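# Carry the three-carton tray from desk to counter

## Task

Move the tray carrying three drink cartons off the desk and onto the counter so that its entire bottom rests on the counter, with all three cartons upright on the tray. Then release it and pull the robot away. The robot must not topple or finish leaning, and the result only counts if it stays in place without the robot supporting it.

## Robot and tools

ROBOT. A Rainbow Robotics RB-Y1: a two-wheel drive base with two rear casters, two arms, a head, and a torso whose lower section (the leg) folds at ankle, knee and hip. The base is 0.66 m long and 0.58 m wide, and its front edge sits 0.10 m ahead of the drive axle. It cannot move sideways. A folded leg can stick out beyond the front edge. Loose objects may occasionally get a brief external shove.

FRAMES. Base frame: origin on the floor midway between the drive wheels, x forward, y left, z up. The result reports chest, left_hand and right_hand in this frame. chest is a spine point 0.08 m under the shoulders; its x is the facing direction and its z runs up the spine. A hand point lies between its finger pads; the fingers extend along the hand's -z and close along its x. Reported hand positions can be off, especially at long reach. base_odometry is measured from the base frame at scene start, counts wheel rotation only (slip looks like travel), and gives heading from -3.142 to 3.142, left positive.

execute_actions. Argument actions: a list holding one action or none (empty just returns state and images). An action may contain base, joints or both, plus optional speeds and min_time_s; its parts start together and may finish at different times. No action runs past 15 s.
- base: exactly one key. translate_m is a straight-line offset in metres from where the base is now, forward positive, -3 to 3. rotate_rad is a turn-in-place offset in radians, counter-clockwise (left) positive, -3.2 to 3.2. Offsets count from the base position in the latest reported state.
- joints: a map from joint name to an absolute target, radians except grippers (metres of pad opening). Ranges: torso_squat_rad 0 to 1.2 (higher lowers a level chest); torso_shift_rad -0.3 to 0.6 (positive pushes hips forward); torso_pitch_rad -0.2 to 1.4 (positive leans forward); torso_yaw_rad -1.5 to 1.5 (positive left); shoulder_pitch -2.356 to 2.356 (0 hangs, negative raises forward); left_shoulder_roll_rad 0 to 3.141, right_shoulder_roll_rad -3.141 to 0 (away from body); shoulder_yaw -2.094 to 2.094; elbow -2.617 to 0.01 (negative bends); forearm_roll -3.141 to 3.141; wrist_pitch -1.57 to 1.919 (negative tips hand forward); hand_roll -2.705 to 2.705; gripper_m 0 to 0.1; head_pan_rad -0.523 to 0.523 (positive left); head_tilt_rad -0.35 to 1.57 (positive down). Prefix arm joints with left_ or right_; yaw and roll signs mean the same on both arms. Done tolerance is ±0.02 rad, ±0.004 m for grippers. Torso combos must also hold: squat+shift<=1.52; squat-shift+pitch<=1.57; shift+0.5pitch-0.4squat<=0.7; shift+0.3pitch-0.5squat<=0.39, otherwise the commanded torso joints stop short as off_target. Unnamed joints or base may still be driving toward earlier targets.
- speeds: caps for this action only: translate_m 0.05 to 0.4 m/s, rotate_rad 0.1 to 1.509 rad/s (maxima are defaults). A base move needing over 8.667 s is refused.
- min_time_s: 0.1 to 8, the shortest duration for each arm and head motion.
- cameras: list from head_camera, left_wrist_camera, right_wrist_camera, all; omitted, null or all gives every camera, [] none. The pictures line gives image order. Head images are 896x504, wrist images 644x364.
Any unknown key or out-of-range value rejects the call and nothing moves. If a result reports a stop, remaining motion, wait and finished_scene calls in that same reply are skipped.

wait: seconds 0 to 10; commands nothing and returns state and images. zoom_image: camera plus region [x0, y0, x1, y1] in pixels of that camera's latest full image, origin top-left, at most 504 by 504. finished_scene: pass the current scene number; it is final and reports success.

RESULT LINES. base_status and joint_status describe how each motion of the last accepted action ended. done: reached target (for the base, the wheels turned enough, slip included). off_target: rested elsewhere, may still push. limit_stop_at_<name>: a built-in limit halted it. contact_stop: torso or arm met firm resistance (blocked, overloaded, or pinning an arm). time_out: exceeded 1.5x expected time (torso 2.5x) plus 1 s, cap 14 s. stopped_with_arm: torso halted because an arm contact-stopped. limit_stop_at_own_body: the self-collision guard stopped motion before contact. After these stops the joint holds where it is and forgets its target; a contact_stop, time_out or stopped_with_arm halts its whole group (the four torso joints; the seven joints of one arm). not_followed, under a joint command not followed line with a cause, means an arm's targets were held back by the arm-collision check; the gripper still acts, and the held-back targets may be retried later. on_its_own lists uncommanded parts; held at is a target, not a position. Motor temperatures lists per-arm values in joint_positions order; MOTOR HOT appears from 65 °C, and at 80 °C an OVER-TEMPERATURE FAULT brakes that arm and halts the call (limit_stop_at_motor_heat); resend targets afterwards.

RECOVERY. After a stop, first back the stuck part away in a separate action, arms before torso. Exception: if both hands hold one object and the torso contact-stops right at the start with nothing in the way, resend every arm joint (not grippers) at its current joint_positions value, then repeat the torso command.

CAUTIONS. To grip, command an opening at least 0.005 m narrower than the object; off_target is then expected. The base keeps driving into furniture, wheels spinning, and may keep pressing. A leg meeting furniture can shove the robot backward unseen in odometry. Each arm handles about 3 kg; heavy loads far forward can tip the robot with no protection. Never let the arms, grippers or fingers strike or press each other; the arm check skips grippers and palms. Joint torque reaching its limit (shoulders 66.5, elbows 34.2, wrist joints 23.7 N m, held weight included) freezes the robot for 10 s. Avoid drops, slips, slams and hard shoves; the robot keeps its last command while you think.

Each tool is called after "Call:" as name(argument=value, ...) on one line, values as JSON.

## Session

Call:
execute_actions(actions=[])

Scene clock: 0.00 s.
Motor temperatures (°C, as the motors report them): left_arm=[38 37 37 36 40 41 40] | right_arm=[39 32 37 34 38 43 40]
base_odometry: x=+0.000 y=+0.000 heading=+0.000 (m, m, rad; odometry frame)
base_status: not commanded
joint_positions: torso_squat_rad=+0.350 torso_shift_rad=+0.000 torso_pitch_rad=+0.000 torso_yaw_rad=+0.000 left_shoulder_pitch_rad=-0.010 left_shoulder_roll_rad=+0.036 left_shoulder_yaw_rad=-0.010 left_elbow_rad=-0.115 left_forearm_roll_rad=+0.006 left_wrist_pitch_rad=+0.004 left_hand_roll_rad=+0.001 left_gripper_m=+0.099 right_shoulder_pitch_rad=+0.016 right_shoulder_roll_rad=-0.010 right_shoulder_yaw_rad=-0.050 right_elbow_rad=-0.183 right_forearm_roll_rad=+0.026 right_wrist_pitch_rad=-0.021 right_hand_roll_rad=+0.042 right_gripper_m=+0.099 head_pan_rad=+0.000 head_tilt_rad=+0.400
joint_status: not commanded
chest: x=-0.2280 y=-0.0007 z=+1.2474 quat_wxyz=(+1.000, +0.001, +0.000, +0.000) (m; base frame)
left_hand: x=-0.1658 y=+0.2468 z=+0.5657 quat_wxyz=(+0.998, +0.018, -0.060, -0.004) (m; base frame)
right_hand: x=-0.1460 y=-0.2329 z=+0.5668 quat_wxyz=(+0.996, -0.011, -0.094, +0.007) (m; base frame)
pictures: head_camera, left_wrist_camera, right_wrist_camera
camera_calibration (this result's frames):
head_camera: T_world_to_cam=[[-0.0151252, -0.999854, -0.0079445, 0.0125549], [-0.364034, 0.0129067, -0.931296, 1.32762], [0.931263, -0.011194, -0.364176, 0.661496], [0, 0, 0, 1]] pos_world=[-0.132538, 0.00282264, 1.47741]
left_wrist_camera: T_world_to_cam=[[0.988144, 0.0127525, 0.152998, 0.0708214], [-0.0806301, -0.804946, 0.587845, -0.117495], [0.130652, -0.593212, -0.794374, 0.700879], [0, 0, 0, 1]] pos_world=[-0.171026, 0.32029, 0.614994]
right_wrist_camera: T_world_to_cam=[[-0.974612, -0.0347402, -0.221187, -0.0227443], [-0.160836, 0.795893, 0.583683, -0.133407], [0.155764, 0.604439, -0.781275, 0.686241], [0, 0, 0, 1]] pos_world=[-0.150515, -0.309403, 0.60898]
Images, in order (width x height): head_camera 896x504, left_wrist_camera 644x364, right_wrist_camera 644x364.

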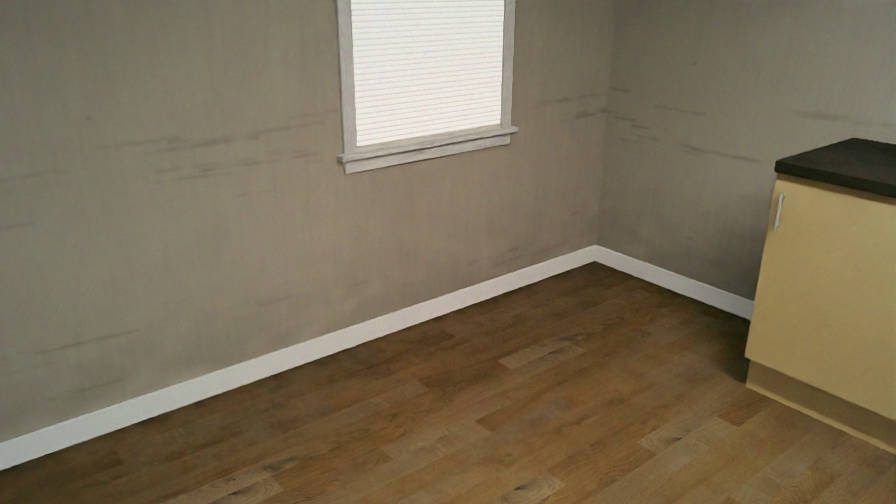

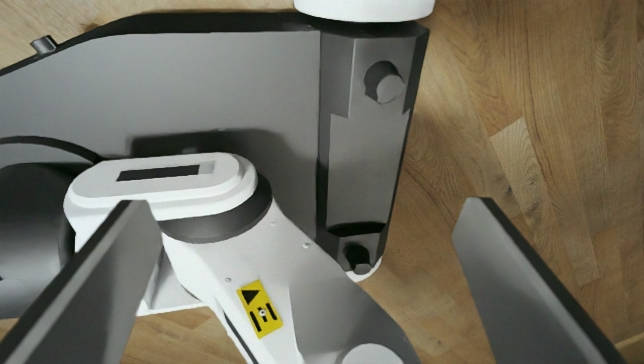

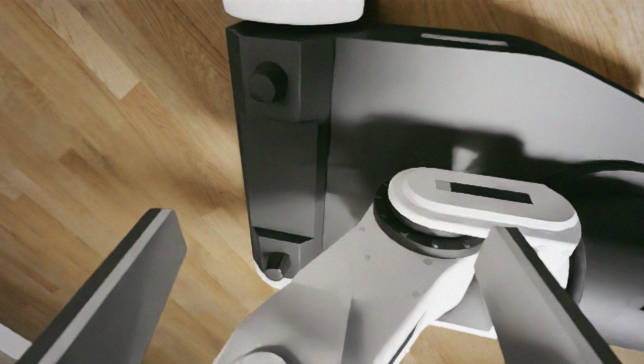

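Call:
execute_actions(actions=[{"base":{"rotate_rad":-1.1},"joints":{"left_shoulder_pitch_rad":-0.8,"left_elbow_rad":-0.7,"left_wrist_pitch_rad":1.5,"left_shoulder_roll_rad":0.185,"right_shoulder_pitch_rad":-0.8,"right_elbow_rad":-0.7,"right_wrist_pitch_rad":1.5,"right_shoulder_roll_rad":-0.185,"right_shoulder_yaw_rad":0,"left_shoulder_yaw_rad":0,"left_forearm_roll_rad":0.21,"right_forearm_roll_rad":-0.21,"left_hand_roll_rad":1.68,"right_hand_roll_rad":-1.66,"torso_shift_rad":0.2,"head_tilt_rad":0.3}}], cameras=["head_camera"])

Call:
execute_actions(actions=[{"base":{"rotate_rad":-2.1}}], cameras=["head_camera"])

Scene clock: 4.63 s.
Motor temperatures (°C, as the motors report them): left_arm=[38 37 37 36 39 41 40] | right_arm=[39 32 37 34 38 43 40]
base_odometry: x=+0.000 y=+0.000 heading=-1.099 (m, m, rad; odometry frame)
base_status: done
joint_positions: torso_squat_rad=+0.350 torso_shift_rad=+0.200 torso_pitch_rad=+0.000 torso_yaw_rad=+0.000 left_shoulder_pitch_rad=-0.800 left_shoulder_roll_rad=+0.185 left_shoulder_yaw_rad=+0.000 left_elbow_rad=-0.700 left_forearm_roll_rad=+0.210 left_wrist_pitch_rad=+1.500 left_hand_roll_rad=+1.680 left_gripper_m=+0.099 right_shoulder_pitch_rad=-0.800 right_shoulder_roll_rad=-0.185 right_shoulder_yaw_rad=+0.000 right_elbow_rad=-0.700 right_forearm_roll_rad=-0.210 right_wrist_pitch_rad=+1.500 right_hand_roll_rad=-1.660 right_gripper_m=+0.099 head_pan_rad=+0.000 head_tilt_rad=+0.300
joint_status: all done
chest: x=-0.0972 y=-0.0007 z=+1.2343 quat_wxyz=(+1.000, +0.001, +0.000, +0.000) (m; base frame)
left_hand: x=+0.3641 y=+0.2238 z=+0.8552 quat_wxyz=(+0.703, +0.020, +0.000, +0.711) (m; base frame)
right_hand: x=+0.3639 y=-0.2242 z=+0.8545 quat_wxyz=(+0.710, -0.019, +0.002, -0.704) (m; base frame)
pictures: head_camera
camera_calibration (this result's frames):
head_camera: T_world_to_cam=[[-0.0143518, -0.999852, -0.00948634, 0.0166876], [-0.269662, 0.0130061, -0.962867, 1.41541], [0.962848, -0.0112608, -0.269808, 0.401911], [0, 0, 0, 1]] pos_world=[-0.00505754, 0.00280187, 1.47145]
Images, in order (width x height): head_camera 896x504.

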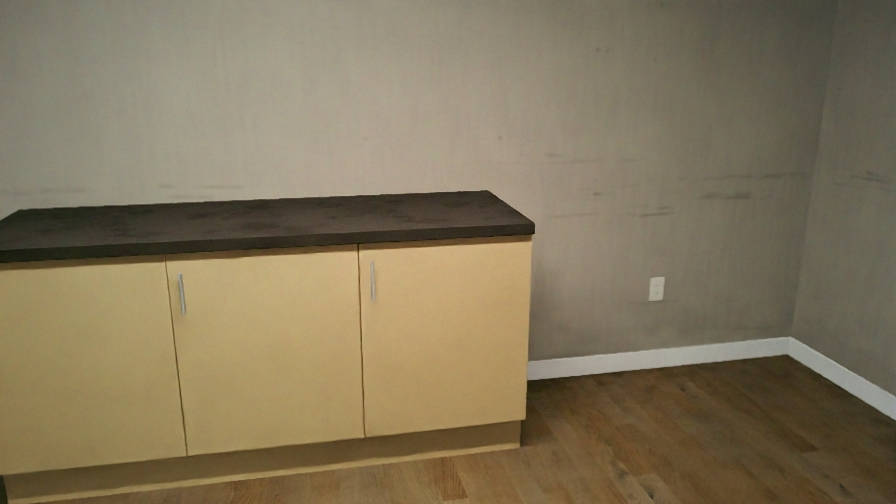

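Scene clock: 9.07 s.
Motor temperatures (°C, as the motors report them): left_arm=[38 37 37 36 39 41 40] | right_arm=[39 32 37 34 38 43 40]
base_odometry: x=+0.000 y=+0.000 heading=+3.085 (m, m, rad; odometry frame)
base_status: done
joint_positions: torso_squat_rad=+0.350 torso_shift_rad=+0.200 torso_pitch_rad=+0.000 torso_yaw_rad=+0.000 left_shoulder_pitch_rad=-0.800 left_shoulder_roll_rad=+0.185 left_shoulder_yaw_rad=+0.000 left_elbow_rad=-0.700 left_forearm_roll_rad=+0.210 left_wrist_pitch_rad=+1.500 left_hand_roll_rad=+1.680 left_gripper_m=+0.099 right_shoulder_pitch_rad=-0.800 right_shoulder_roll_rad=-0.185 right_shoulder_yaw_rad=+0.000 right_elbow_rad=-0.700 right_forearm_roll_rad=-0.210 right_wrist_pitch_rad=+1.500 right_hand_roll_rad=-1.660 right_gripper_m=+0.099 head_pan_rad=+0.000 head_tilt_rad=+0.300
joint_status: not commanded
chest: x=-0.0973 y=-0.0007 z=+1.2343 quat_wxyz=(+1.000, +0.001, +0.000, +0.000) (m; base frame)
left_hand: x=+0.3640 y=+0.2238 z=+0.8552 quat_wxyz=(+0.703, +0.020, +0.000, +0.711) (m; base frame)
right_hand: x=+0.3639 y=-0.2242 z=+0.8545 quat_wxyz=(+0.710, -0.020, +0.002, -0.704) (m; base frame)
pictures: head_camera
camera_calibration (this result's frames):
head_camera: T_world_to_cam=[[-0.0143517, -0.999852, -0.00948762, 0.0166886], [-0.269652, 0.0130072, -0.96287, 1.41542], [0.962851, -0.0112605, -0.269799, 0.401902], [0, 0, 0, 1]] pos_world=[-0.00506299, 0.00280108, 1.47145]
Images, in order (width x height): head_camera 896x504.

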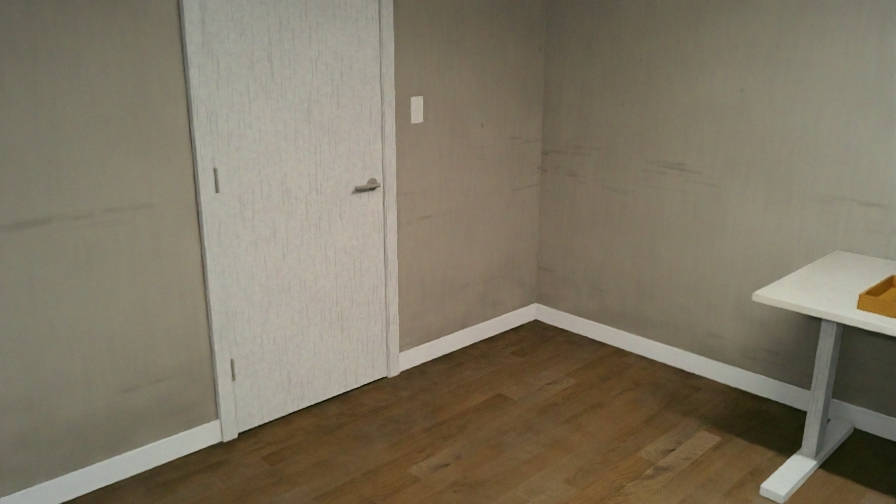

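Call:
execute_actions(actions=[{"base":{"rotate_rad":-0.5}}], cameras=[])

Call:
execute_actions(actions=[{"base":{"translate_m":1.29}}], cameras=[])

Call:
execute_actions(actions=[{"base":{"rotate_rad":-0.37},"joints":{"head_tilt_rad":0.75}}], cameras=["head_camera"])

Scene clock: 13.40 s.
Motor temperatures (°C, as the motors report them): left_arm=[38 37 37 36 39 41 40] | right_arm=[39 32 37 34 38 43 40]
base_odometry: x=+0.000 y=+0.000 heading=+2.586 (m, m, rad; odometry frame)
base_status: done
joint_positions: torso_squat_rad=+0.350 torso_shift_rad=+0.200 torso_pitch_rad=+0.000 torso_yaw_rad=+0.000 left_shoulder_pitch_rad=-0.800 left_shoulder_roll_rad=+0.185 left_shoulder_yaw_rad=+0.000 left_elbow_rad=-0.700 left_forearm_roll_rad=+0.210 left_wrist_pitch_rad=+1.500 left_hand_roll_rad=+1.680 left_gripper_m=+0.099 right_shoulder_pitch_rad=-0.800 right_shoulder_roll_rad=-0.185 right_shoulder_yaw_rad=+0.000 right_elbow_rad=-0.700 right_forearm_roll_rad=-0.210 right_wrist_pitch_rad=+1.500 right_hand_roll_rad=-1.660 right_gripper_m=+0.099 head_pan_rad=+0.000 head_tilt_rad=+0.300
joint_status: not commanded
chest: x=-0.0973 y=-0.0007 z=+1.2343 quat_wxyz=(+1.000, +0.001, +0.000, +0.000) (m; base frame)
left_hand: x=+0.3640 y=+0.2238 z=+0.8551 quat_wxyz=(+0.703, +0.020, +0.000, +0.711) (m; base frame)
right_hand: x=+0.3639 y=-0.2242 z=+0.8545 quat_wxyz=(+0.710, -0.020, +0.002, -0.704) (m; base frame)
pictures: none
No camera images: the call's "cameras" was empty. Leave "cameras" out to get every camera's image.

Scene clock: 18.17 s.
Motor temperatures (°C, as the motors report them): left_arm=[38 37 37 36 39 41 40] | right_arm=[39 32 37 34 38 43 40]
base_odometry: x=-1.096 y=+0.681 heading=+2.586 (m, m, rad; odometry frame)
base_status: done
joint_positions: torso_squat_rad=+0.350 torso_shift_rad=+0.200 torso_pitch_rad=+0.000 torso_yaw_rad=+0.000 left_shoulder_pitch_rad=-0.800 left_shoulder_roll_rad=+0.185 left_shoulder_yaw_rad=+0.000 left_elbow_rad=-0.700 left_forearm_roll_rad=+0.210 left_wrist_pitch_rad=+1.500 left_hand_roll_rad=+1.680 left_gripper_m=+0.099 right_shoulder_pitch_rad=-0.800 right_shoulder_roll_rad=-0.185 right_shoulder_yaw_rad=+0.000 right_elbow_rad=-0.700 right_forearm_roll_rad=-0.210 right_wrist_pitch_rad=+1.500 right_hand_roll_rad=-1.660 right_gripper_m=+0.099 head_pan_rad=+0.000 head_tilt_rad=+0.300
joint_status: not commanded
chest: x=-0.0972 y=-0.0007 z=+1.2343 quat_wxyz=(+1.000, +0.001, +0.000, +0.000) (m; base frame)
left_hand: x=+0.3640 y=+0.2238 z=+0.8552 quat_wxyz=(+0.703, +0.020, +0.000, +0.711) (m; base frame)
right_hand: x=+0.3639 y=-0.2243 z=+0.8545 quat_wxyz=(+0.710, -0.020, +0.002, -0.704) (m; base frame)
pictures: none
No camera images: the call's "cameras" was empty. Leave "cameras" out to get every camera's image.

Scene clock: 20.23 s.
Motor temperatures (°C, as the motors report them): left_arm=[38 37 37 36 39 41 40] | right_arm=[39 32 37 34 38 43 40]
base_odometry: x=-1.096 y=+0.681 heading=+2.217 (m, m, rad; odometry frame)
base_status: done
joint_positions: torso_squat_rad=+0.350 torso_shift_rad=+0.200 torso_pitch_rad=+0.000 torso_yaw_rad=+0.000 left_shoulder_pitch_rad=-0.800 left_shoulder_roll_rad=+0.185 left_shoulder_yaw_rad=+0.000 left_elbow_rad=-0.700 left_forearm_roll_rad=+0.210 left_wrist_pitch_rad=+1.500 left_hand_roll_rad=+1.680 left_gripper_m=+0.099 right_shoulder_pitch_rad=-0.800 right_shoulder_roll_rad=-0.185 right_shoulder_yaw_rad=+0.000 right_elbow_rad=-0.700 right_forearm_roll_rad=-0.210 right_wrist_pitch_rad=+1.500 right_hand_roll_rad=-1.660 right_gripper_m=+0.099 head_pan_rad=+0.000 head_tilt_rad=+0.750
joint_status: all done
chest: x=-0.0972 y=-0.0007 z=+1.2343 quat_wxyz=(+1.000, +0.001, +0.000, +0.000) (m; base frame)
left_hand: x=+0.3640 y=+0.2238 z=+0.8552 quat_wxyz=(+0.703, +0.020, +0.000, +0.711) (m; base frame)
right_hand: x=+0.3638 y=-0.2243 z=+0.8545 quat_wxyz=(+0.710, -0.020, +0.002, -0.704) (m; base frame)
pictures: head_camera
camera_calibration (this result's frames):
head_camera: T_world_to_cam=[[-0.0165401, -0.999861, -0.00218561, 0.00604736], [-0.661569, 0.0125829, -0.749778, 1.08031], [0.749702, -0.0109554, -0.661685, 0.947983], [0, 0, 0, 1]] pos_world=[0.00409837, 0.00283865, 1.43728]
Images, in order (width x height): head_camera 896x504.

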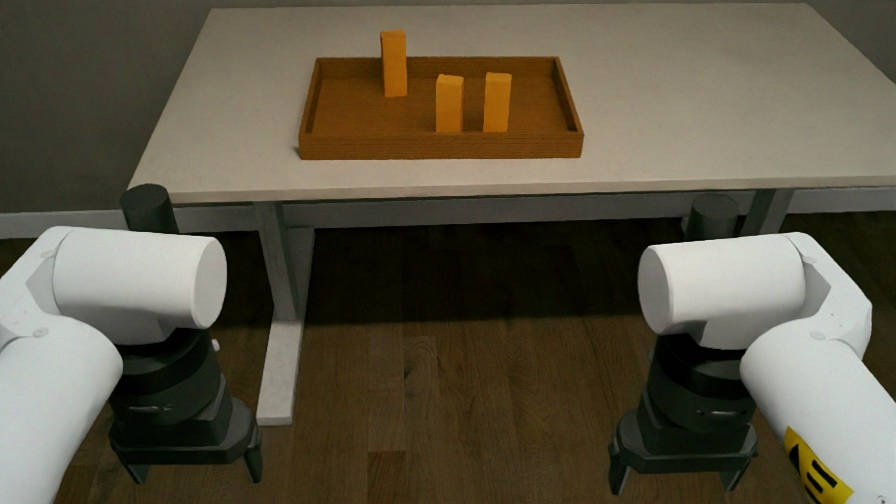

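Call:
execute_actions(actions=[{"base":{"translate_m":0.75},"joints":{"torso_shift_rad":0.3,"torso_squat_rad":0.2,"head_tilt_rad":0.85,"left_shoulder_roll_rad":0.2,"right_shoulder_roll_rad":-0.2}}])

Scene clock: 25.50 s.
Motor temperatures (°C, as the motors report them): left_arm=[38 37 37 36 39 41 40] | right_arm=[39 32 37 34 38 43 40]
base_odometry: x=-1.547 y=+1.280 heading=+2.217 (m, m, rad; odometry frame)
base_status: done
joint_positions: torso_squat_rad=+0.200 torso_shift_rad=+0.300 torso_pitch_rad=+0.000 torso_yaw_rad=+0.000 left_shoulder_pitch_rad=-0.800 left_shoulder_roll_rad=+0.200 left_shoulder_yaw_rad=+0.000 left_elbow_rad=-0.700 left_forearm_roll_rad=+0.210 left_wrist_pitch_rad=+1.500 left_hand_roll_rad=+1.680 left_gripper_m=+0.099 right_shoulder_pitch_rad=-0.800 right_shoulder_roll_rad=-0.200 right_shoulder_yaw_rad=+0.000 right_elbow_rad=-0.700 right_forearm_roll_rad=-0.210 right_wrist_pitch_rad=+1.500 right_hand_roll_rad=-1.660 right_gripper_m=+0.099 head_pan_rad=+0.000 head_tilt_rad=+0.850
joint_status: all done
chest: x=-0.0251 y=-0.0007 z=+1.2453 quat_wxyz=(+1.000, +0.001, +0.000, +0.000) (m; base frame)
left_hand: x=+0.4377 y=+0.2331 z=+0.8680 quat_wxyz=(+0.699, +0.023, -0.004, +0.714) (m; base frame)
right_hand: x=+0.4375 y=-0.2337 z=+0.8672 quat_wxyz=(+0.707, -0.022, -0.003, -0.707) (m; base frame)
pictures: head_camera, left_wrist_camera, right_wrist_camera
camera_calibration (this result's frames):
head_camera: T_world_to_cam=[[-0.0165673, -0.999863, -0.000475266, 0.00478595], [-0.733157, 0.0124713, -0.679945, 1.03517], [0.679857, -0.0109164, -0.733263, 1.00445], [0, 0, 0, 1]] pos_world=[0.0761363, 0.00284041, 1.44038]
left_wrist_camera: T_world_to_cam=[[-0.0441812, 0.996428, 0.0719722, -0.278727], [0.799236, -0.00796999, 0.600965, -0.839858], [0.599392, 0.0840741, -0.796028, 0.492401], [0, 0, 0, 1]] pos_world=[0.363789, 0.22964, 0.916751]
right_wrist_camera: T_world_to_cam=[[-0.0194593, 0.997302, -0.0707835, 0.305228], [0.800717, 0.0579413, 0.596235, -0.818317], [0.598727, -0.0450752, -0.799684, 0.500889], [0, 0, 0, 1]] pos_world=[0.361283, -0.234413, 0.910066]
Images, in order (width x height): head_camera 896x504, left_wrist_camera 644x364, right_wrist_camera 644x364.

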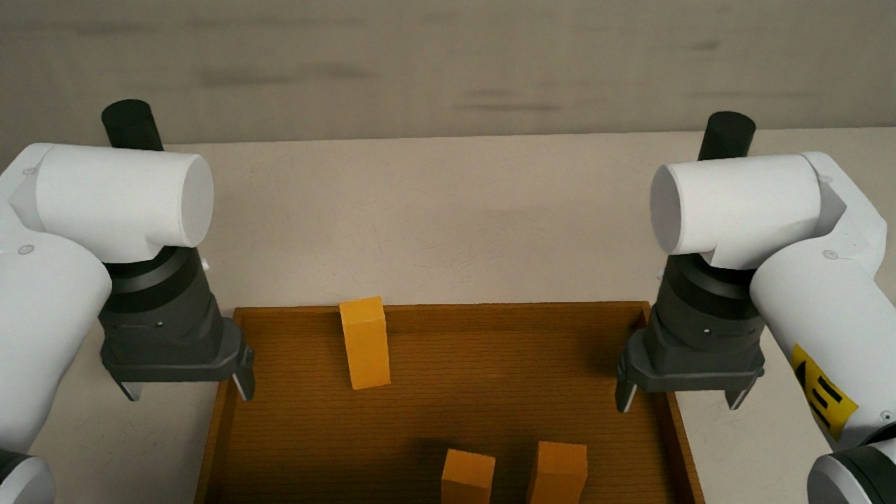

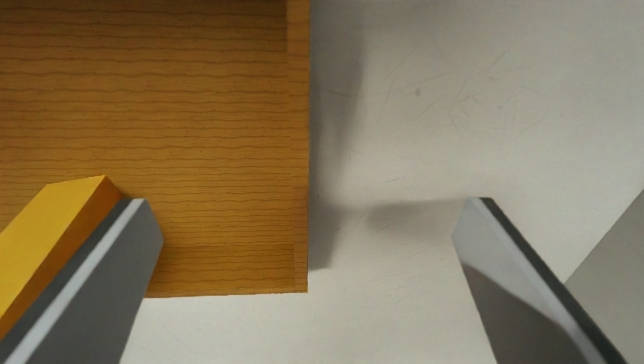

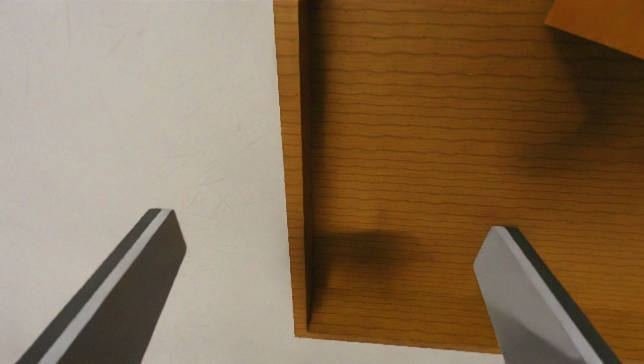

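Call:
execute_actions(actions=[{"base":{"translate_m":-0.02},"joints":{"left_shoulder_roll_rad":0.19,"right_shoulder_roll_rad":-0.225,"right_hand_roll_rad":-1.64,"right_forearm_roll_rad":-0.23,"right_shoulder_pitch_rad":-0.79,"right_wrist_pitch_rad":1.49}}], cameras=[])

Call:
execute_actions(actions=[{"joints":{"torso_squat_rad":0.5}}])

Scene clock: 28.30 s.
Motor temperatures (°C, as the motors report them): left_arm=[38 37 37 36 39 41 40] | right_arm=[39 32 37 34 38 43 40]
base_odometry: x=-1.535 y=+1.264 heading=+2.217 (m, m, rad; odometry frame)
base_status: done
joint_positions: torso_squat_rad=+0.200 torso_shift_rad=+0.300 torso_pitch_rad=+0.000 torso_yaw_rad=+0.000 left_shoulder_pitch_rad=-0.800 left_shoulder_roll_rad=+0.190 left_shoulder_yaw_rad=+0.000 left_elbow_rad=-0.700 left_forearm_roll_rad=+0.210 left_wrist_pitch_rad=+1.500 left_hand_roll_rad=+1.680 left_gripper_m=+0.099 right_shoulder_pitch_rad=-0.790 right_shoulder_roll_rad=-0.225 right_shoulder_yaw_rad=+0.000 right_elbow_rad=-0.700 right_forearm_roll_rad=-0.230 right_wrist_pitch_rad=+1.490 right_hand_roll_rad=-1.640 right_gripper_m=+0.099 head_pan_rad=+0.000 head_tilt_rad=+0.850
joint_status: all done
chest: x=-0.0253 y=-0.0008 z=+1.2453 quat_wxyz=(+1.000, +0.001, +0.000, +0.000) (m; base frame)
left_hand: x=+0.4366 y=+0.2270 z=+0.8669 quat_wxyz=(+0.702, +0.021, -0.001, +0.712) (m; base frame)
right_hand: x=+0.4375 y=-0.2463 z=+0.8660 quat_wxyz=(+0.706, -0.019, -0.004, -0.708) (m; base frame)
pictures: none
No camera images: the call's "cameras" was empty. Leave "cameras" out to get every camera's image.

Scene clock: 30.10 s.
Motor temperatures (°C, as the motors report them): left_arm=[38 37 37 36 39 41 40] | right_arm=[39 32 37 34 38 43 40]
base_odometry: x=-1.535 y=+1.264 heading=+2.217 (m, m, rad; odometry frame)
base_status: not commanded
joint_positions: torso_squat_rad=+0.500 torso_shift_rad=+0.300 torso_pitch_rad=+0.000 torso_yaw_rad=+0.000 left_shoulder_pitch_rad=-0.800 left_shoulder_roll_rad=+0.190 left_shoulder_yaw_rad=+0.000 left_elbow_rad=-0.700 left_forearm_roll_rad=+0.210 left_wrist_pitch_rad=+1.500 left_hand_roll_rad=+1.680 left_gripper_m=+0.099 right_shoulder_pitch_rad=-0.790 right_shoulder_roll_rad=-0.225 right_shoulder_yaw_rad=+0.000 right_elbow_rad=-0.700 right_forearm_roll_rad=-0.230 right_wrist_pitch_rad=+1.490 right_hand_roll_rad=-1.640 right_gripper_m=+0.099 head_pan_rad=+0.000 head_tilt_rad=+0.850
joint_status: all done
chest: x=-0.0465 y=-0.0007 z=+1.1768 quat_wxyz=(+1.000, +0.001, +0.000, +0.000) (m; base frame)
left_hand: x=+0.4154 y=+0.2270 z=+0.7984 quat_wxyz=(+0.702, +0.021, -0.001, +0.712) (m; base frame)
right_hand: x=+0.4164 y=-0.2463 z=+0.7975 quat_wxyz=(+0.706, -0.019, -0.004, -0.708) (m; base frame)
pictures: head_camera, left_wrist_camera, right_wrist_camera
camera_calibration (this result's frames):
head_camera: T_world_to_cam=[[-0.0165694, -0.999863, -0.000543954, 0.0044958], [-0.732926, 0.0125158, -0.680193, 0.973224], [0.680106, -0.0108717, -0.733033, 0.968477], [0, 0, 0, 1]] pos_world=[0.0547089, 0.00284345, 1.37191]
left_wrist_camera: T_world_to_cam=[[-0.0375185, 0.997158, 0.0653321, -0.266258], [0.800452, -0.00914961, 0.599327, -0.779232], [0.598222, 0.074781, -0.797834, 0.454947], [0, 0, 0, 1]] pos_world=[0.341588, 0.22435, 0.847382]
right_wrist_camera: T_world_to_cam=[[-0.017026, 0.997582, -0.0673863, 0.308817], [0.797879, 0.054173, 0.600378, -0.762161], [0.602577, -0.0435441, -0.796872, 0.453773], [0, 0, 0, 1]] pos_world=[0.339937, -0.247023, 0.839994]
Images, in order (width x height): head_camera 896x504, left_wrist_camera 644x364, right_wrist_camera 644x364.

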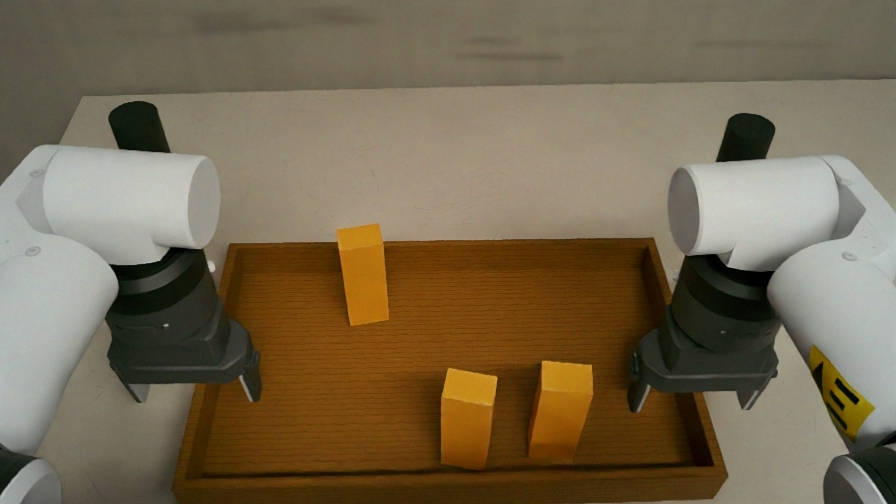

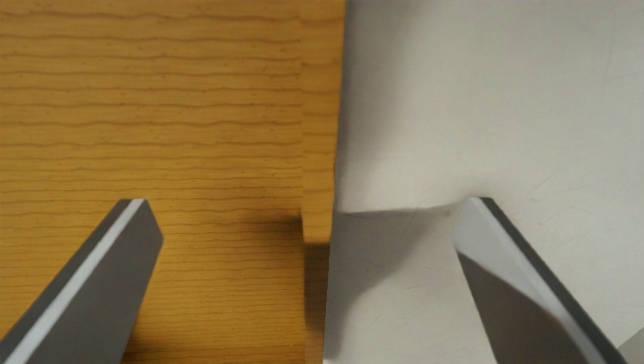

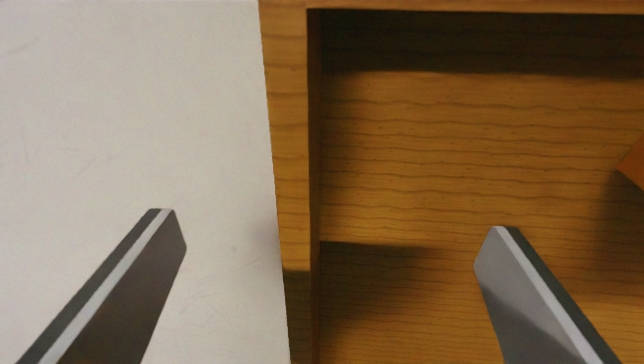

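Call:
execute_actions(actions=[{"joints":{"torso_squat_rad":0.6,"right_shoulder_roll_rad":-0.245,"right_shoulder_pitch_rad":-0.783,"right_wrist_pitch_rad":1.483}}])

Scene clock: 32.00 s.
Motor temperatures (°C, as the motors report them): left_arm=[38 37 37 36 39 41 40] | right_arm=[39 32 37 34 38 43 40]
base_odometry: x=-1.535 y=+1.264 heading=+2.217 (m, m, rad; odometry frame)
base_status: not commanded
joint_positions: torso_squat_rad=+0.600 torso_shift_rad=+0.300 torso_pitch_rad=+0.000 torso_yaw_rad=+0.000 left_shoulder_pitch_rad=-0.800 left_shoulder_roll_rad=+0.190 left_shoulder_yaw_rad=+0.000 left_elbow_rad=-0.700 left_forearm_roll_rad=+0.210 left_wrist_pitch_rad=+1.500 left_hand_roll_rad=+1.680 left_gripper_m=+0.099 right_shoulder_pitch_rad=-0.783 right_shoulder_roll_rad=-0.245 right_shoulder_yaw_rad=+0.000 right_elbow_rad=-0.700 right_forearm_roll_rad=-0.230 right_wrist_pitch_rad=+1.483 right_hand_roll_rad=-1.640 right_gripper_m=+0.099 head_pan_rad=+0.000 head_tilt_rad=+0.850
joint_status: all done
chest: x=-0.0573 y=-0.0007 z=+1.1419 quat_wxyz=(+1.000, +0.001, +0.000, +0.000) (m; base frame)
left_hand: x=+0.4046 y=+0.2270 z=+0.7635 quat_wxyz=(+0.702, +0.021, -0.001, +0.712) (m; base frame)
right_hand: x=+0.4059 y=-0.2599 z=+0.7622 quat_wxyz=(+0.700, -0.022, -0.010, -0.713) (m; base frame)
pictures: head_camera, left_wrist_camera, right_wrist_camera
camera_calibration (this result's frames):
head_camera: T_world_to_cam=[[-0.0165777, -0.999862, -0.000551669, 0.00432426], [-0.732921, 0.0125271, -0.680198, 0.941541], [0.680112, -0.0108718, -0.733028, 0.950214], [0, 0, 0, 1]] pos_world=[0.0438954, 0.0028594, 1.33697]
left_wrist_camera: T_world_to_cam=[[-0.0374458, 0.997164, 0.0652772, -0.264329], [0.800447, -0.00917537, 0.599333, -0.749641], [0.598232, 0.0746935, -0.797834, 0.43356], [0, 0, 0, 1]] pos_world=[0.330781, 0.224317, 0.812448]
right_wrist_camera: T_world_to_cam=[[-0.00127025, 0.996706, -0.081095, 0.323683], [0.795521, 0.0501447, 0.603848, -0.734581], [0.605925, -0.0637457, -0.792964, 0.421781], [0, 0, 0, 1]] pos_world=[0.329218, -0.258895, 0.804281]
Images, in order (width x height): head_camera 896x504, left_wrist_camera 644x364, right_wrist_camera 644x364.

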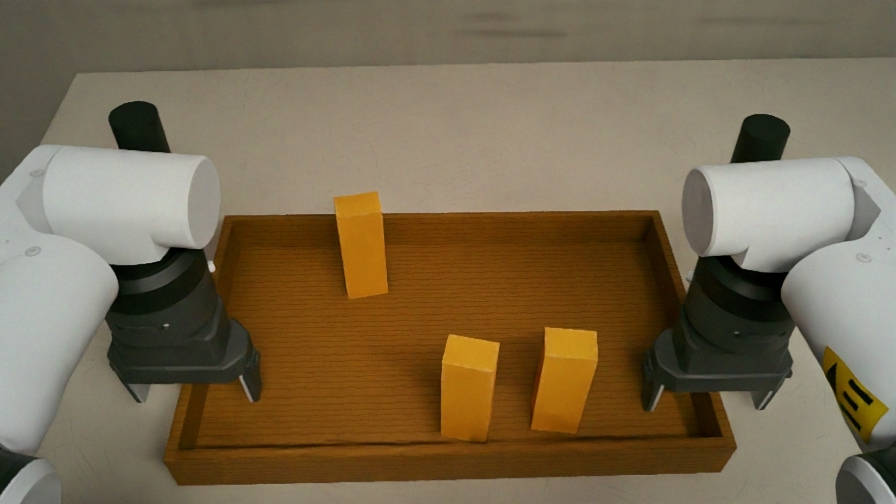

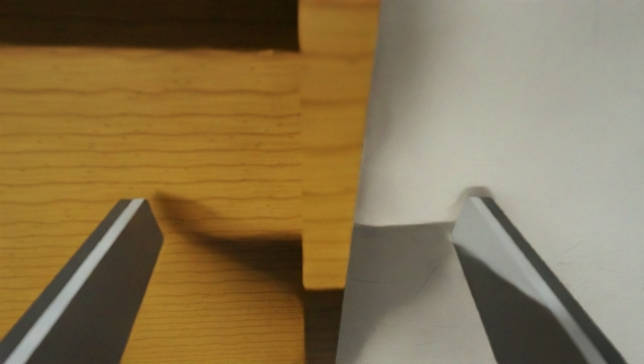

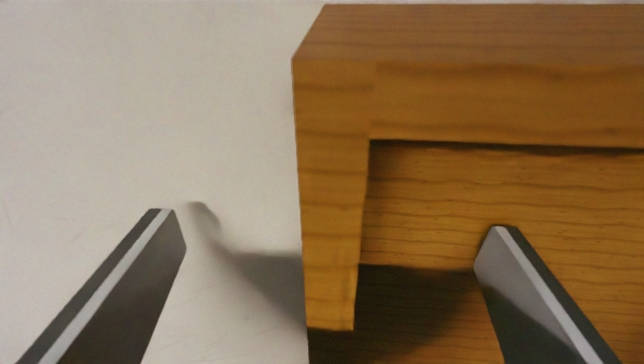

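Call:
execute_actions(actions=[{"base":{"translate_m":0.045},"speeds":{"translate_m":0.08}}], cameras=[])

Call:
execute_actions(actions=[{"joints":{"left_gripper_m":0.003,"right_gripper_m":0.003}}])

Call:
execute_actions(actions=[{"joints":{"torso_squat_rad":0.0,"torso_shift_rad":0.15}}], cameras=["head_camera"])

Scene clock: 33.93 s.
Motor temperatures (°C, as the motors report them): left_arm=[38 37 37 36 39 41 40] | right_arm=[39 32 37 34 38 43 40]
base_odometry: x=-1.562 y=+1.300 heading=+2.217 (m, m, rad; odometry frame)
base_status: done
joint_positions: torso_squat_rad=+0.600 torso_shift_rad=+0.300 torso_pitch_rad=+0.000 torso_yaw_rad=+0.000 left_shoulder_pitch_rad=-0.800 left_shoulder_roll_rad=+0.190 left_shoulder_yaw_rad=+0.000 left_elbow_rad=-0.700 left_forearm_roll_rad=+0.210 left_wrist_pitch_rad=+1.500 left_hand_roll_rad=+1.680 left_gripper_m=+0.099 right_shoulder_pitch_rad=-0.783 right_shoulder_roll_rad=-0.245 right_shoulder_yaw_rad=+0.000 right_elbow_rad=-0.700 right_forearm_roll_rad=-0.230 right_wrist_pitch_rad=+1.483 right_hand_roll_rad=-1.640 right_gripper_m=+0.099 head_pan_rad=+0.000 head_tilt_rad=+0.850
joint_status: not commanded
chest: x=-0.0571 y=-0.0007 z=+1.1419 quat_wxyz=(+1.000, +0.001, +0.000, +0.000) (m; base frame)
left_hand: x=+0.4047 y=+0.2270 z=+0.7633 quat_wxyz=(+0.702, +0.021, -0.001, +0.712) (m; base frame)
right_hand: x=+0.4059 y=-0.2599 z=+0.7620 quat_wxyz=(+0.700, -0.022, -0.010, -0.713) (m; base frame)
pictures: none
No camera images: the call's "cameras" was empty. Leave "cameras" out to get every camera's image.

Scene clock: 35.37 s.
Motor temperatures (°C, as the motors report them): left_arm=[38 37 37 36 39 41 40] | right_arm=[39 32 37 34 38 43 40]
base_odometry: x=-1.562 y=+1.300 heading=+2.217 (m, m, rad; odometry frame)
base_status: not commanded
joint_positions: torso_squat_rad=+0.600 torso_shift_rad=+0.300 torso_pitch_rad=+0.000 torso_yaw_rad=+0.000 left_shoulder_pitch_rad=-0.800 left_shoulder_roll_rad=+0.191 left_shoulder_yaw_rad=+0.000 left_elbow_rad=-0.700 left_forearm_roll_rad=+0.210 left_wrist_pitch_rad=+1.500 left_hand_roll_rad=+1.680 left_gripper_m=+0.009 right_shoulder_pitch_rad=-0.783 right_shoulder_roll_rad=-0.245 right_shoulder_yaw_rad=+0.000 right_elbow_rad=-0.700 right_forearm_roll_rad=-0.230 right_wrist_pitch_rad=+1.483 right_hand_roll_rad=-1.640 right_gripper_m=+0.011 head_pan_rad=+0.000 head_tilt_rad=+0.850
joint_status: left_gripper_m off_target (ended at +0.009, target +0.003); right_gripper_m off_target (ended at +0.011, target +0.003)
chest: x=-0.0571 y=-0.0007 z=+1.1419 quat_wxyz=(+1.000, +0.001, +0.000, +0.000) (m; base frame)
left_hand: x=+0.4047 y=+0.2278 z=+0.7634 quat_wxyz=(+0.702, +0.021, -0.002, +0.712) (m; base frame)
right_hand: x=+0.4059 y=-0.2603 z=+0.7620 quat_wxyz=(+0.700, -0.022, -0.010, -0.714) (m; base frame)
pictures: head_camera, left_wrist_camera, right_wrist_camera
camera_calibration (this result's frames):
head_camera: T_world_to_cam=[[-0.0165573, -0.999863, -0.000546455, 0.00432248], [-0.733135, 0.012512, -0.679968, 0.941381], [0.679881, -0.0108578, -0.733242, 0.950302], [0, 0, 0, 1]] pos_world=[0.0441388, 0.00286149, 1.33691]
left_wrist_camera: T_world_to_cam=[[-0.0381858, 0.997064, 0.0663669, -0.265609], [0.800537, -0.00922582, 0.599212, -0.749616], [0.598065, 0.0760106, -0.797835, 0.433119], [0, 0, 0, 1]] pos_world=[0.33092, 0.224992, 0.812364]
right_wrist_camera: T_world_to_cam=[[-0.000997276, 0.996661, -0.08164, 0.324384], [0.795784, 0.0502305, 0.603493, -0.734271], [0.605579, -0.064366, -0.793178, 0.421736], [0, 0, 0, 1]] pos_world=[0.32925, -0.259273, 0.804121]
Images, in order (width x height): head_camera 896x504, left_wrist_camera 644x364, right_wrist_camera 644x364.

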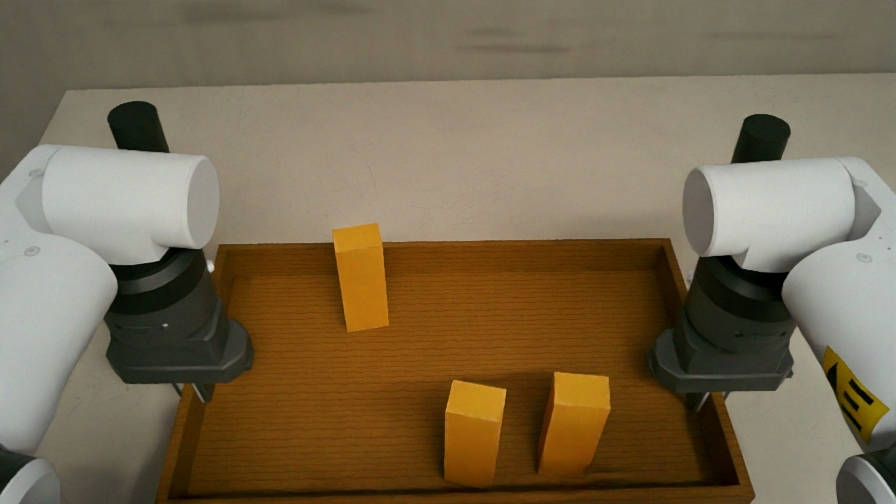

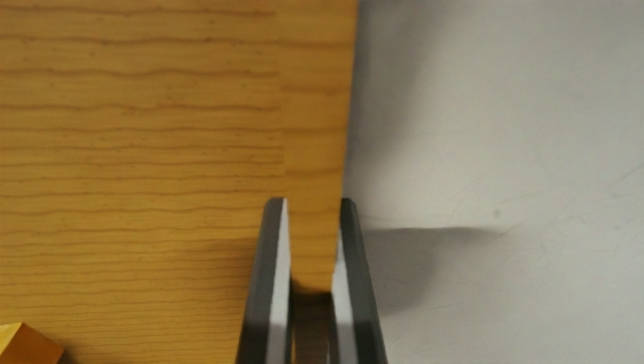

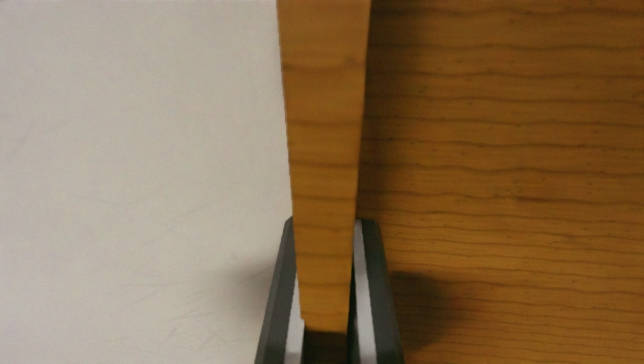

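Scene clock: 38.13 s.
Motor temperatures (°C, as the motors report them): left_arm=[38 37 37 36 39 41 40] | right_arm=[39 32 37 34 38 43 40]
base_odometry: x=-1.562 y=+1.300 heading=+2.217 (m, m, rad; odometry frame)
base_status: not commanded
joint_positions: torso_squat_rad=+0.000 torso_shift_rad=+0.150 torso_pitch_rad=+0.001 torso_yaw_rad=+0.000 left_shoulder_pitch_rad=-0.799 left_shoulder_roll_rad=+0.191 left_shoulder_yaw_rad=+0.000 left_elbow_rad=-0.700 left_forearm_roll_rad=+0.210 left_wrist_pitch_rad=+1.500 left_hand_roll_rad=+1.680 left_gripper_m=+0.009 right_shoulder_pitch_rad=-0.782 right_shoulder_roll_rad=-0.245 right_shoulder_yaw_rad=+0.000 right_elbow_rad=-0.699 right_forearm_roll_rad=-0.230 right_wrist_pitch_rad=+1.483 right_hand_roll_rad=-1.640 right_gripper_m=+0.011 head_pan_rad=+0.000 head_tilt_rad=+0.850
joint_status: all done
chest: x=-0.1230 y=-0.0008 z=+1.2820 quat_wxyz=(+1.000, +0.001, +0.000, +0.000) (m; base frame)
left_hand: x=+0.3381 y=+0.2278 z=+0.9028 quat_wxyz=(+0.702, +0.022, -0.001, +0.712) (m; base frame)
right_hand: x=+0.3393 y=-0.2606 z=+0.9015 quat_wxyz=(+0.700, -0.023, -0.010, -0.714) (m; base frame)
pictures: head_camera
camera_calibration (this result's frames):
head_camera: T_world_to_cam=[[-0.0165572, -0.999863, -0.00053806, 0.0032092], [-0.733486, 0.0125118, -0.67959, 0.987874], [0.679503, -0.0108574, -0.733592, 1.0983], [0, 0, 0, 1]] pos_world=[-0.0216521, 0.00277333, 1.47705]
Images, in order (width x height): head_camera 896x504.

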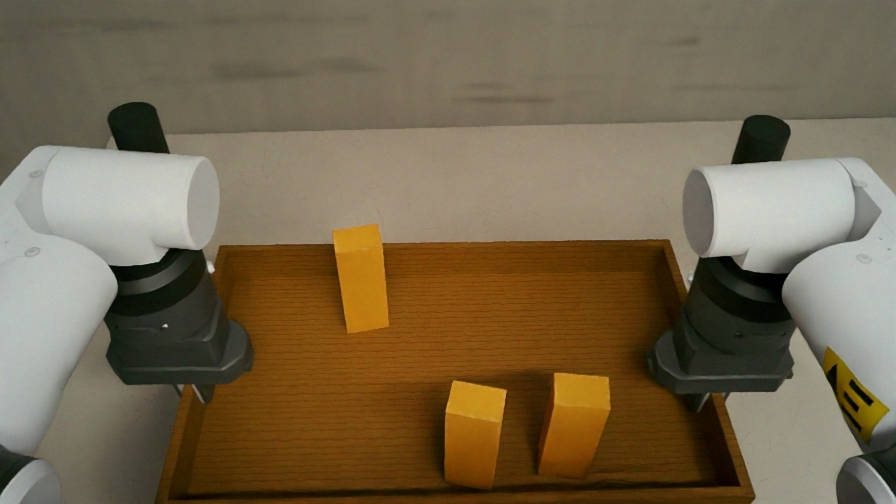

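Call:
execute_actions(actions=[{"base":{"translate_m":-0.7},"speeds":{"translate_m":0.25},"joints":{"left_elbow_rad":-0.95,"left_wrist_pitch_rad":1.75,"right_elbow_rad":-0.95,"right_wrist_pitch_rad":1.733},"min_time_s":3}], cameras=[])

Call:
execute_actions(actions=[{"base":{"rotate_rad":-2.89},"speeds":{"rotate_rad":0.6},"joints":{"left_gripper_m":0.003,"right_gripper_m":0.003,"head_tilt_rad":0.7,"torso_pitch_rad":-0.12,"left_wrist_pitch_rad":1.87,"right_wrist_pitch_rad":1.853},"min_time_s":2}], cameras=["head_camera"])

Call:
execute_actions(actions=[{"base":{"translate_m":2.66},"speeds":{"translate_m":0.36},"joints":{"head_tilt_rad":0.55}}], cameras=[])

Call:
execute_actions(actions=[{"base":{"rotate_rad":-0.255},"speeds":{"rotate_rad":0.4}}], cameras=["head_camera"])

Scene clock: 44.97 s.
Motor temperatures (°C, as the motors report them): left_arm=[38 37 37 36 40 41 40] | right_arm=[39 32 37 34 39 43 40]
base_odometry: x=-1.141 y=+0.741 heading=+2.215 (m, m, rad; odometry frame)
base_status: done
joint_positions: torso_squat_rad=+0.000 torso_shift_rad=+0.150 torso_pitch_rad=+0.001 torso_yaw_rad=+0.000 left_shoulder_pitch_rad=-0.796 left_shoulder_roll_rad=+0.202 left_shoulder_yaw_rad=+0.001 left_elbow_rad=-0.948 left_forearm_roll_rad=+0.206 left_wrist_pitch_rad=+1.750 left_hand_roll_rad=+1.680 left_gripper_m=+0.010 right_shoulder_pitch_rad=-0.779 right_shoulder_roll_rad=-0.256 right_shoulder_yaw_rad=-0.001 right_elbow_rad=-0.948 right_forearm_roll_rad=-0.225 right_wrist_pitch_rad=+1.734 right_hand_roll_rad=-1.640 right_gripper_m=+0.031 head_pan_rad=+0.000 head_tilt_rad=+0.850
joint_status: all done
chest: x=-0.1230 y=-0.0008 z=+1.2820 quat_wxyz=(+1.000, +0.001, +0.000, +0.000) (m; base frame)
left_hand: x=+0.3412 y=+0.2210 z=+0.9645 quat_wxyz=(+0.716, +0.030, -0.003, +0.698) (m; base frame)
right_hand: x=+0.3427 y=-0.2511 z=+0.9627 quat_wxyz=(+0.717, -0.031, -0.011, -0.697) (m; base frame)
pictures: none
No camera images: the call's "cameras" was empty. Leave "cameras" out to get every camera's image.

Scene clock: 51.33 s.
Motor temperatures (°C, as the motors report them): left_arm=[38 37 37 36 41 41 40] | right_arm=[40 33 37 35 39 43 40]
base_odometry: x=-1.141 y=+0.740 heading=-0.674 (m, m, rad; odometry frame)
base_status: done
joint_positions: torso_squat_rad=+0.000 torso_shift_rad=+0.150 torso_pitch_rad=-0.119 torso_yaw_rad=+0.000 left_shoulder_pitch_rad=-0.796 left_shoulder_roll_rad=+0.202 left_shoulder_yaw_rad=+0.001 left_elbow_rad=-0.948 left_forearm_roll_rad=+0.206 left_wrist_pitch_rad=+1.870 left_hand_roll_rad=+1.680 left_gripper_m=+0.011 right_shoulder_pitch_rad=-0.779 right_shoulder_roll_rad=-0.255 right_shoulder_yaw_rad=-0.001 right_elbow_rad=-0.948 right_forearm_roll_rad=-0.226 right_wrist_pitch_rad=+1.853 right_hand_roll_rad=-1.640 right_gripper_m=+0.021 head_pan_rad=+0.000 head_tilt_rad=+0.700
joint_status: left_gripper_m off_target (ended at +0.011, target +0.003); right_gripper_m off_target (ended at +0.021, target +0.003); the others done
chest: x=-0.1602 y=-0.0008 z=+1.2798 quat_wxyz=(+0.998, +0.001, -0.060, +0.000) (m; base frame)
left_hand: x=+0.3115 y=+0.2241 z=+1.0199 quat_wxyz=(+0.714, +0.035, -0.009, +0.699) (m; base frame)
right_hand: x=+0.3129 y=-0.2533 z=+1.0179 quat_wxyz=(+0.714, -0.035, -0.015, -0.699) (m; base frame)
pictures: head_camera
camera_calibration (this result's frames):
head_camera: T_world_to_cam=[[-0.0160302, -0.999859, -0.0050545, 0.00896846], [-0.525379, 0.012724, -0.850773, 1.22949], [0.850717, -0.0109826, -0.525508, 0.858825], [0, 0, 0, 1]] pos_world=[-0.0845243, 0.00275525, 1.49739]
Images, in order (width x height): head_camera 896x504.

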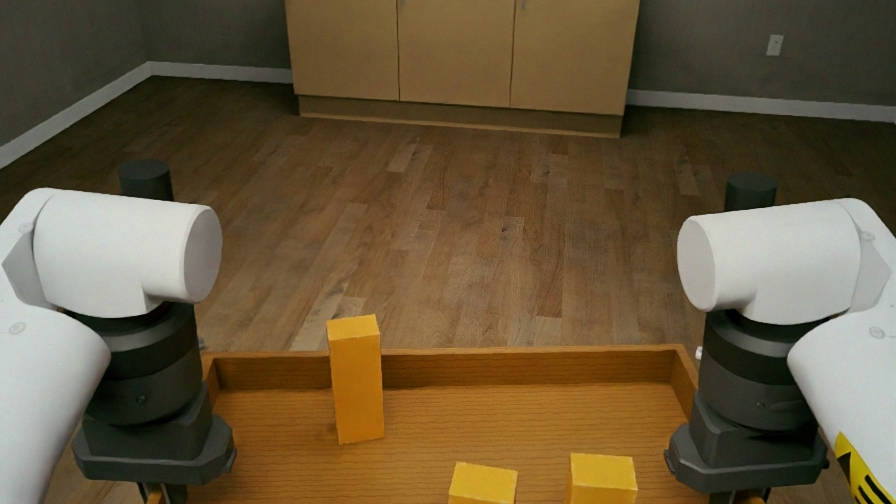

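Scene clock: 59.93 s.
Motor temperatures (°C, as the motors report them): left_arm=[38 37 37 36 42 41 40] | right_arm=[40 33 37 35 40 43 40]
base_odometry: x=+0.938 y=-0.920 heading=-0.674 (m, m, rad; odometry frame)
base_status: done
joint_positions: torso_squat_rad=+0.000 torso_shift_rad=+0.150 torso_pitch_rad=-0.119 torso_yaw_rad=+0.000 left_shoulder_pitch_rad=-0.796 left_shoulder_roll_rad=+0.202 left_shoulder_yaw_rad=+0.001 left_elbow_rad=-0.948 left_forearm_roll_rad=+0.206 left_wrist_pitch_rad=+1.870 left_hand_roll_rad=+1.680 left_gripper_m=+0.011 right_shoulder_pitch_rad=-0.779 right_shoulder_roll_rad=-0.255 right_shoulder_yaw_rad=-0.001 right_elbow_rad=-0.948 right_forearm_roll_rad=-0.226 right_wrist_pitch_rad=+1.854 right_hand_roll_rad=-1.640 right_gripper_m=+0.021 head_pan_rad=+0.000 head_tilt_rad=+0.550
joint_status: all done
chest: x=-0.1600 y=-0.0008 z=+1.2798 quat_wxyz=(+0.998, +0.001, -0.060, +0.000) (m; base frame)
left_hand: x=+0.3116 y=+0.2241 z=+1.0199 quat_wxyz=(+0.714, +0.035, -0.009, +0.699) (m; base frame)
right_hand: x=+0.3131 y=-0.2533 z=+1.0178 quat_wxyz=(+0.714, -0.035, -0.015, -0.699) (m; base frame)
pictures: none
No camera images: the call's "cameras" was empty. Leave "cameras" out to get every camera's image.

Scene clock: 61.70 s.
Motor temperatures (°C, as the motors report them): left_arm=[38 37 37 36 42 41 40] | right_arm=[40 33 37 35 40 43 40]
base_odometry: x=+0.938 y=-0.920 heading=-0.928 (m, m, rad; odometry frame)
base_status: done
joint_positions: torso_squat_rad=+0.000 torso_shift_rad=+0.150 torso_pitch_rad=-0.119 torso_yaw_rad=+0.000 left_shoulder_pitch_rad=-0.796 left_shoulder_roll_rad=+0.202 left_shoulder_yaw_rad=+0.001 left_elbow_rad=-0.948 left_forearm_roll_rad=+0.206 left_wrist_pitch_rad=+1.870 left_hand_roll_rad=+1.680 left_gripper_m=+0.011 right_shoulder_pitch_rad=-0.779 right_shoulder_roll_rad=-0.255 right_shoulder_yaw_rad=-0.001 right_elbow_rad=-0.948 right_forearm_roll_rad=-0.226 right_wrist_pitch_rad=+1.854 right_hand_roll_rad=-1.640 right_gripper_m=+0.021 head_pan_rad=+0.000 head_tilt_rad=+0.550
joint_status: not commanded
chest: x=-0.1600 y=-0.0008 z=+1.2798 quat_wxyz=(+0.998, +0.001, -0.060, +0.000) (m; base frame)
left_hand: x=+0.3116 y=+0.2241 z=+1.0199 quat_wxyz=(+0.714, +0.035, -0.009, +0.699) (m; base frame)
right_hand: x=+0.3130 y=-0.2533 z=+1.0178 quat_wxyz=(+0.714, -0.035, -0.015, -0.699) (m; base frame)
pictures: head_camera
camera_calibration (this result's frames):
head_camera: T_world_to_cam=[[-0.0152472, -0.999856, -0.00748899, 0.012708], [-0.392422, 0.0128728, -0.919695, 1.35318], [0.919659, -0.011084, -0.392561, 0.672965], [0, 0, 0, 1]] pos_world=[-0.0876872, 0.00274611, 1.50879]
Images, in order (width x height): head_camera 896x504.

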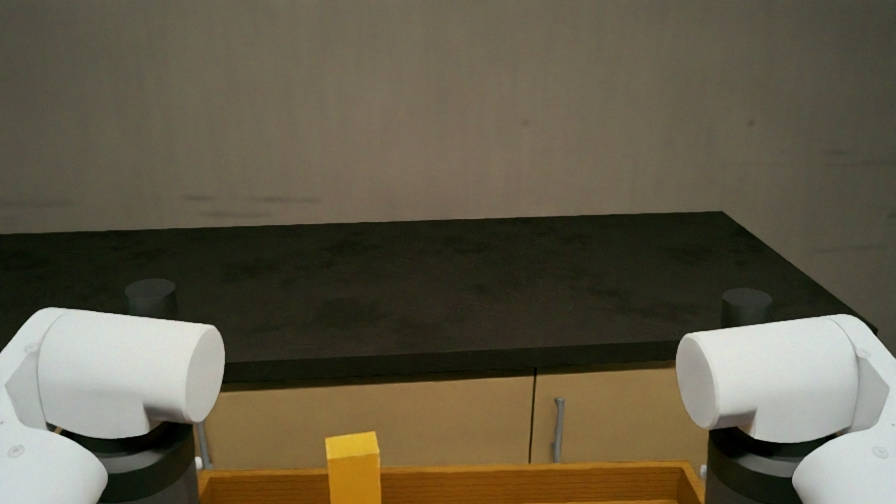

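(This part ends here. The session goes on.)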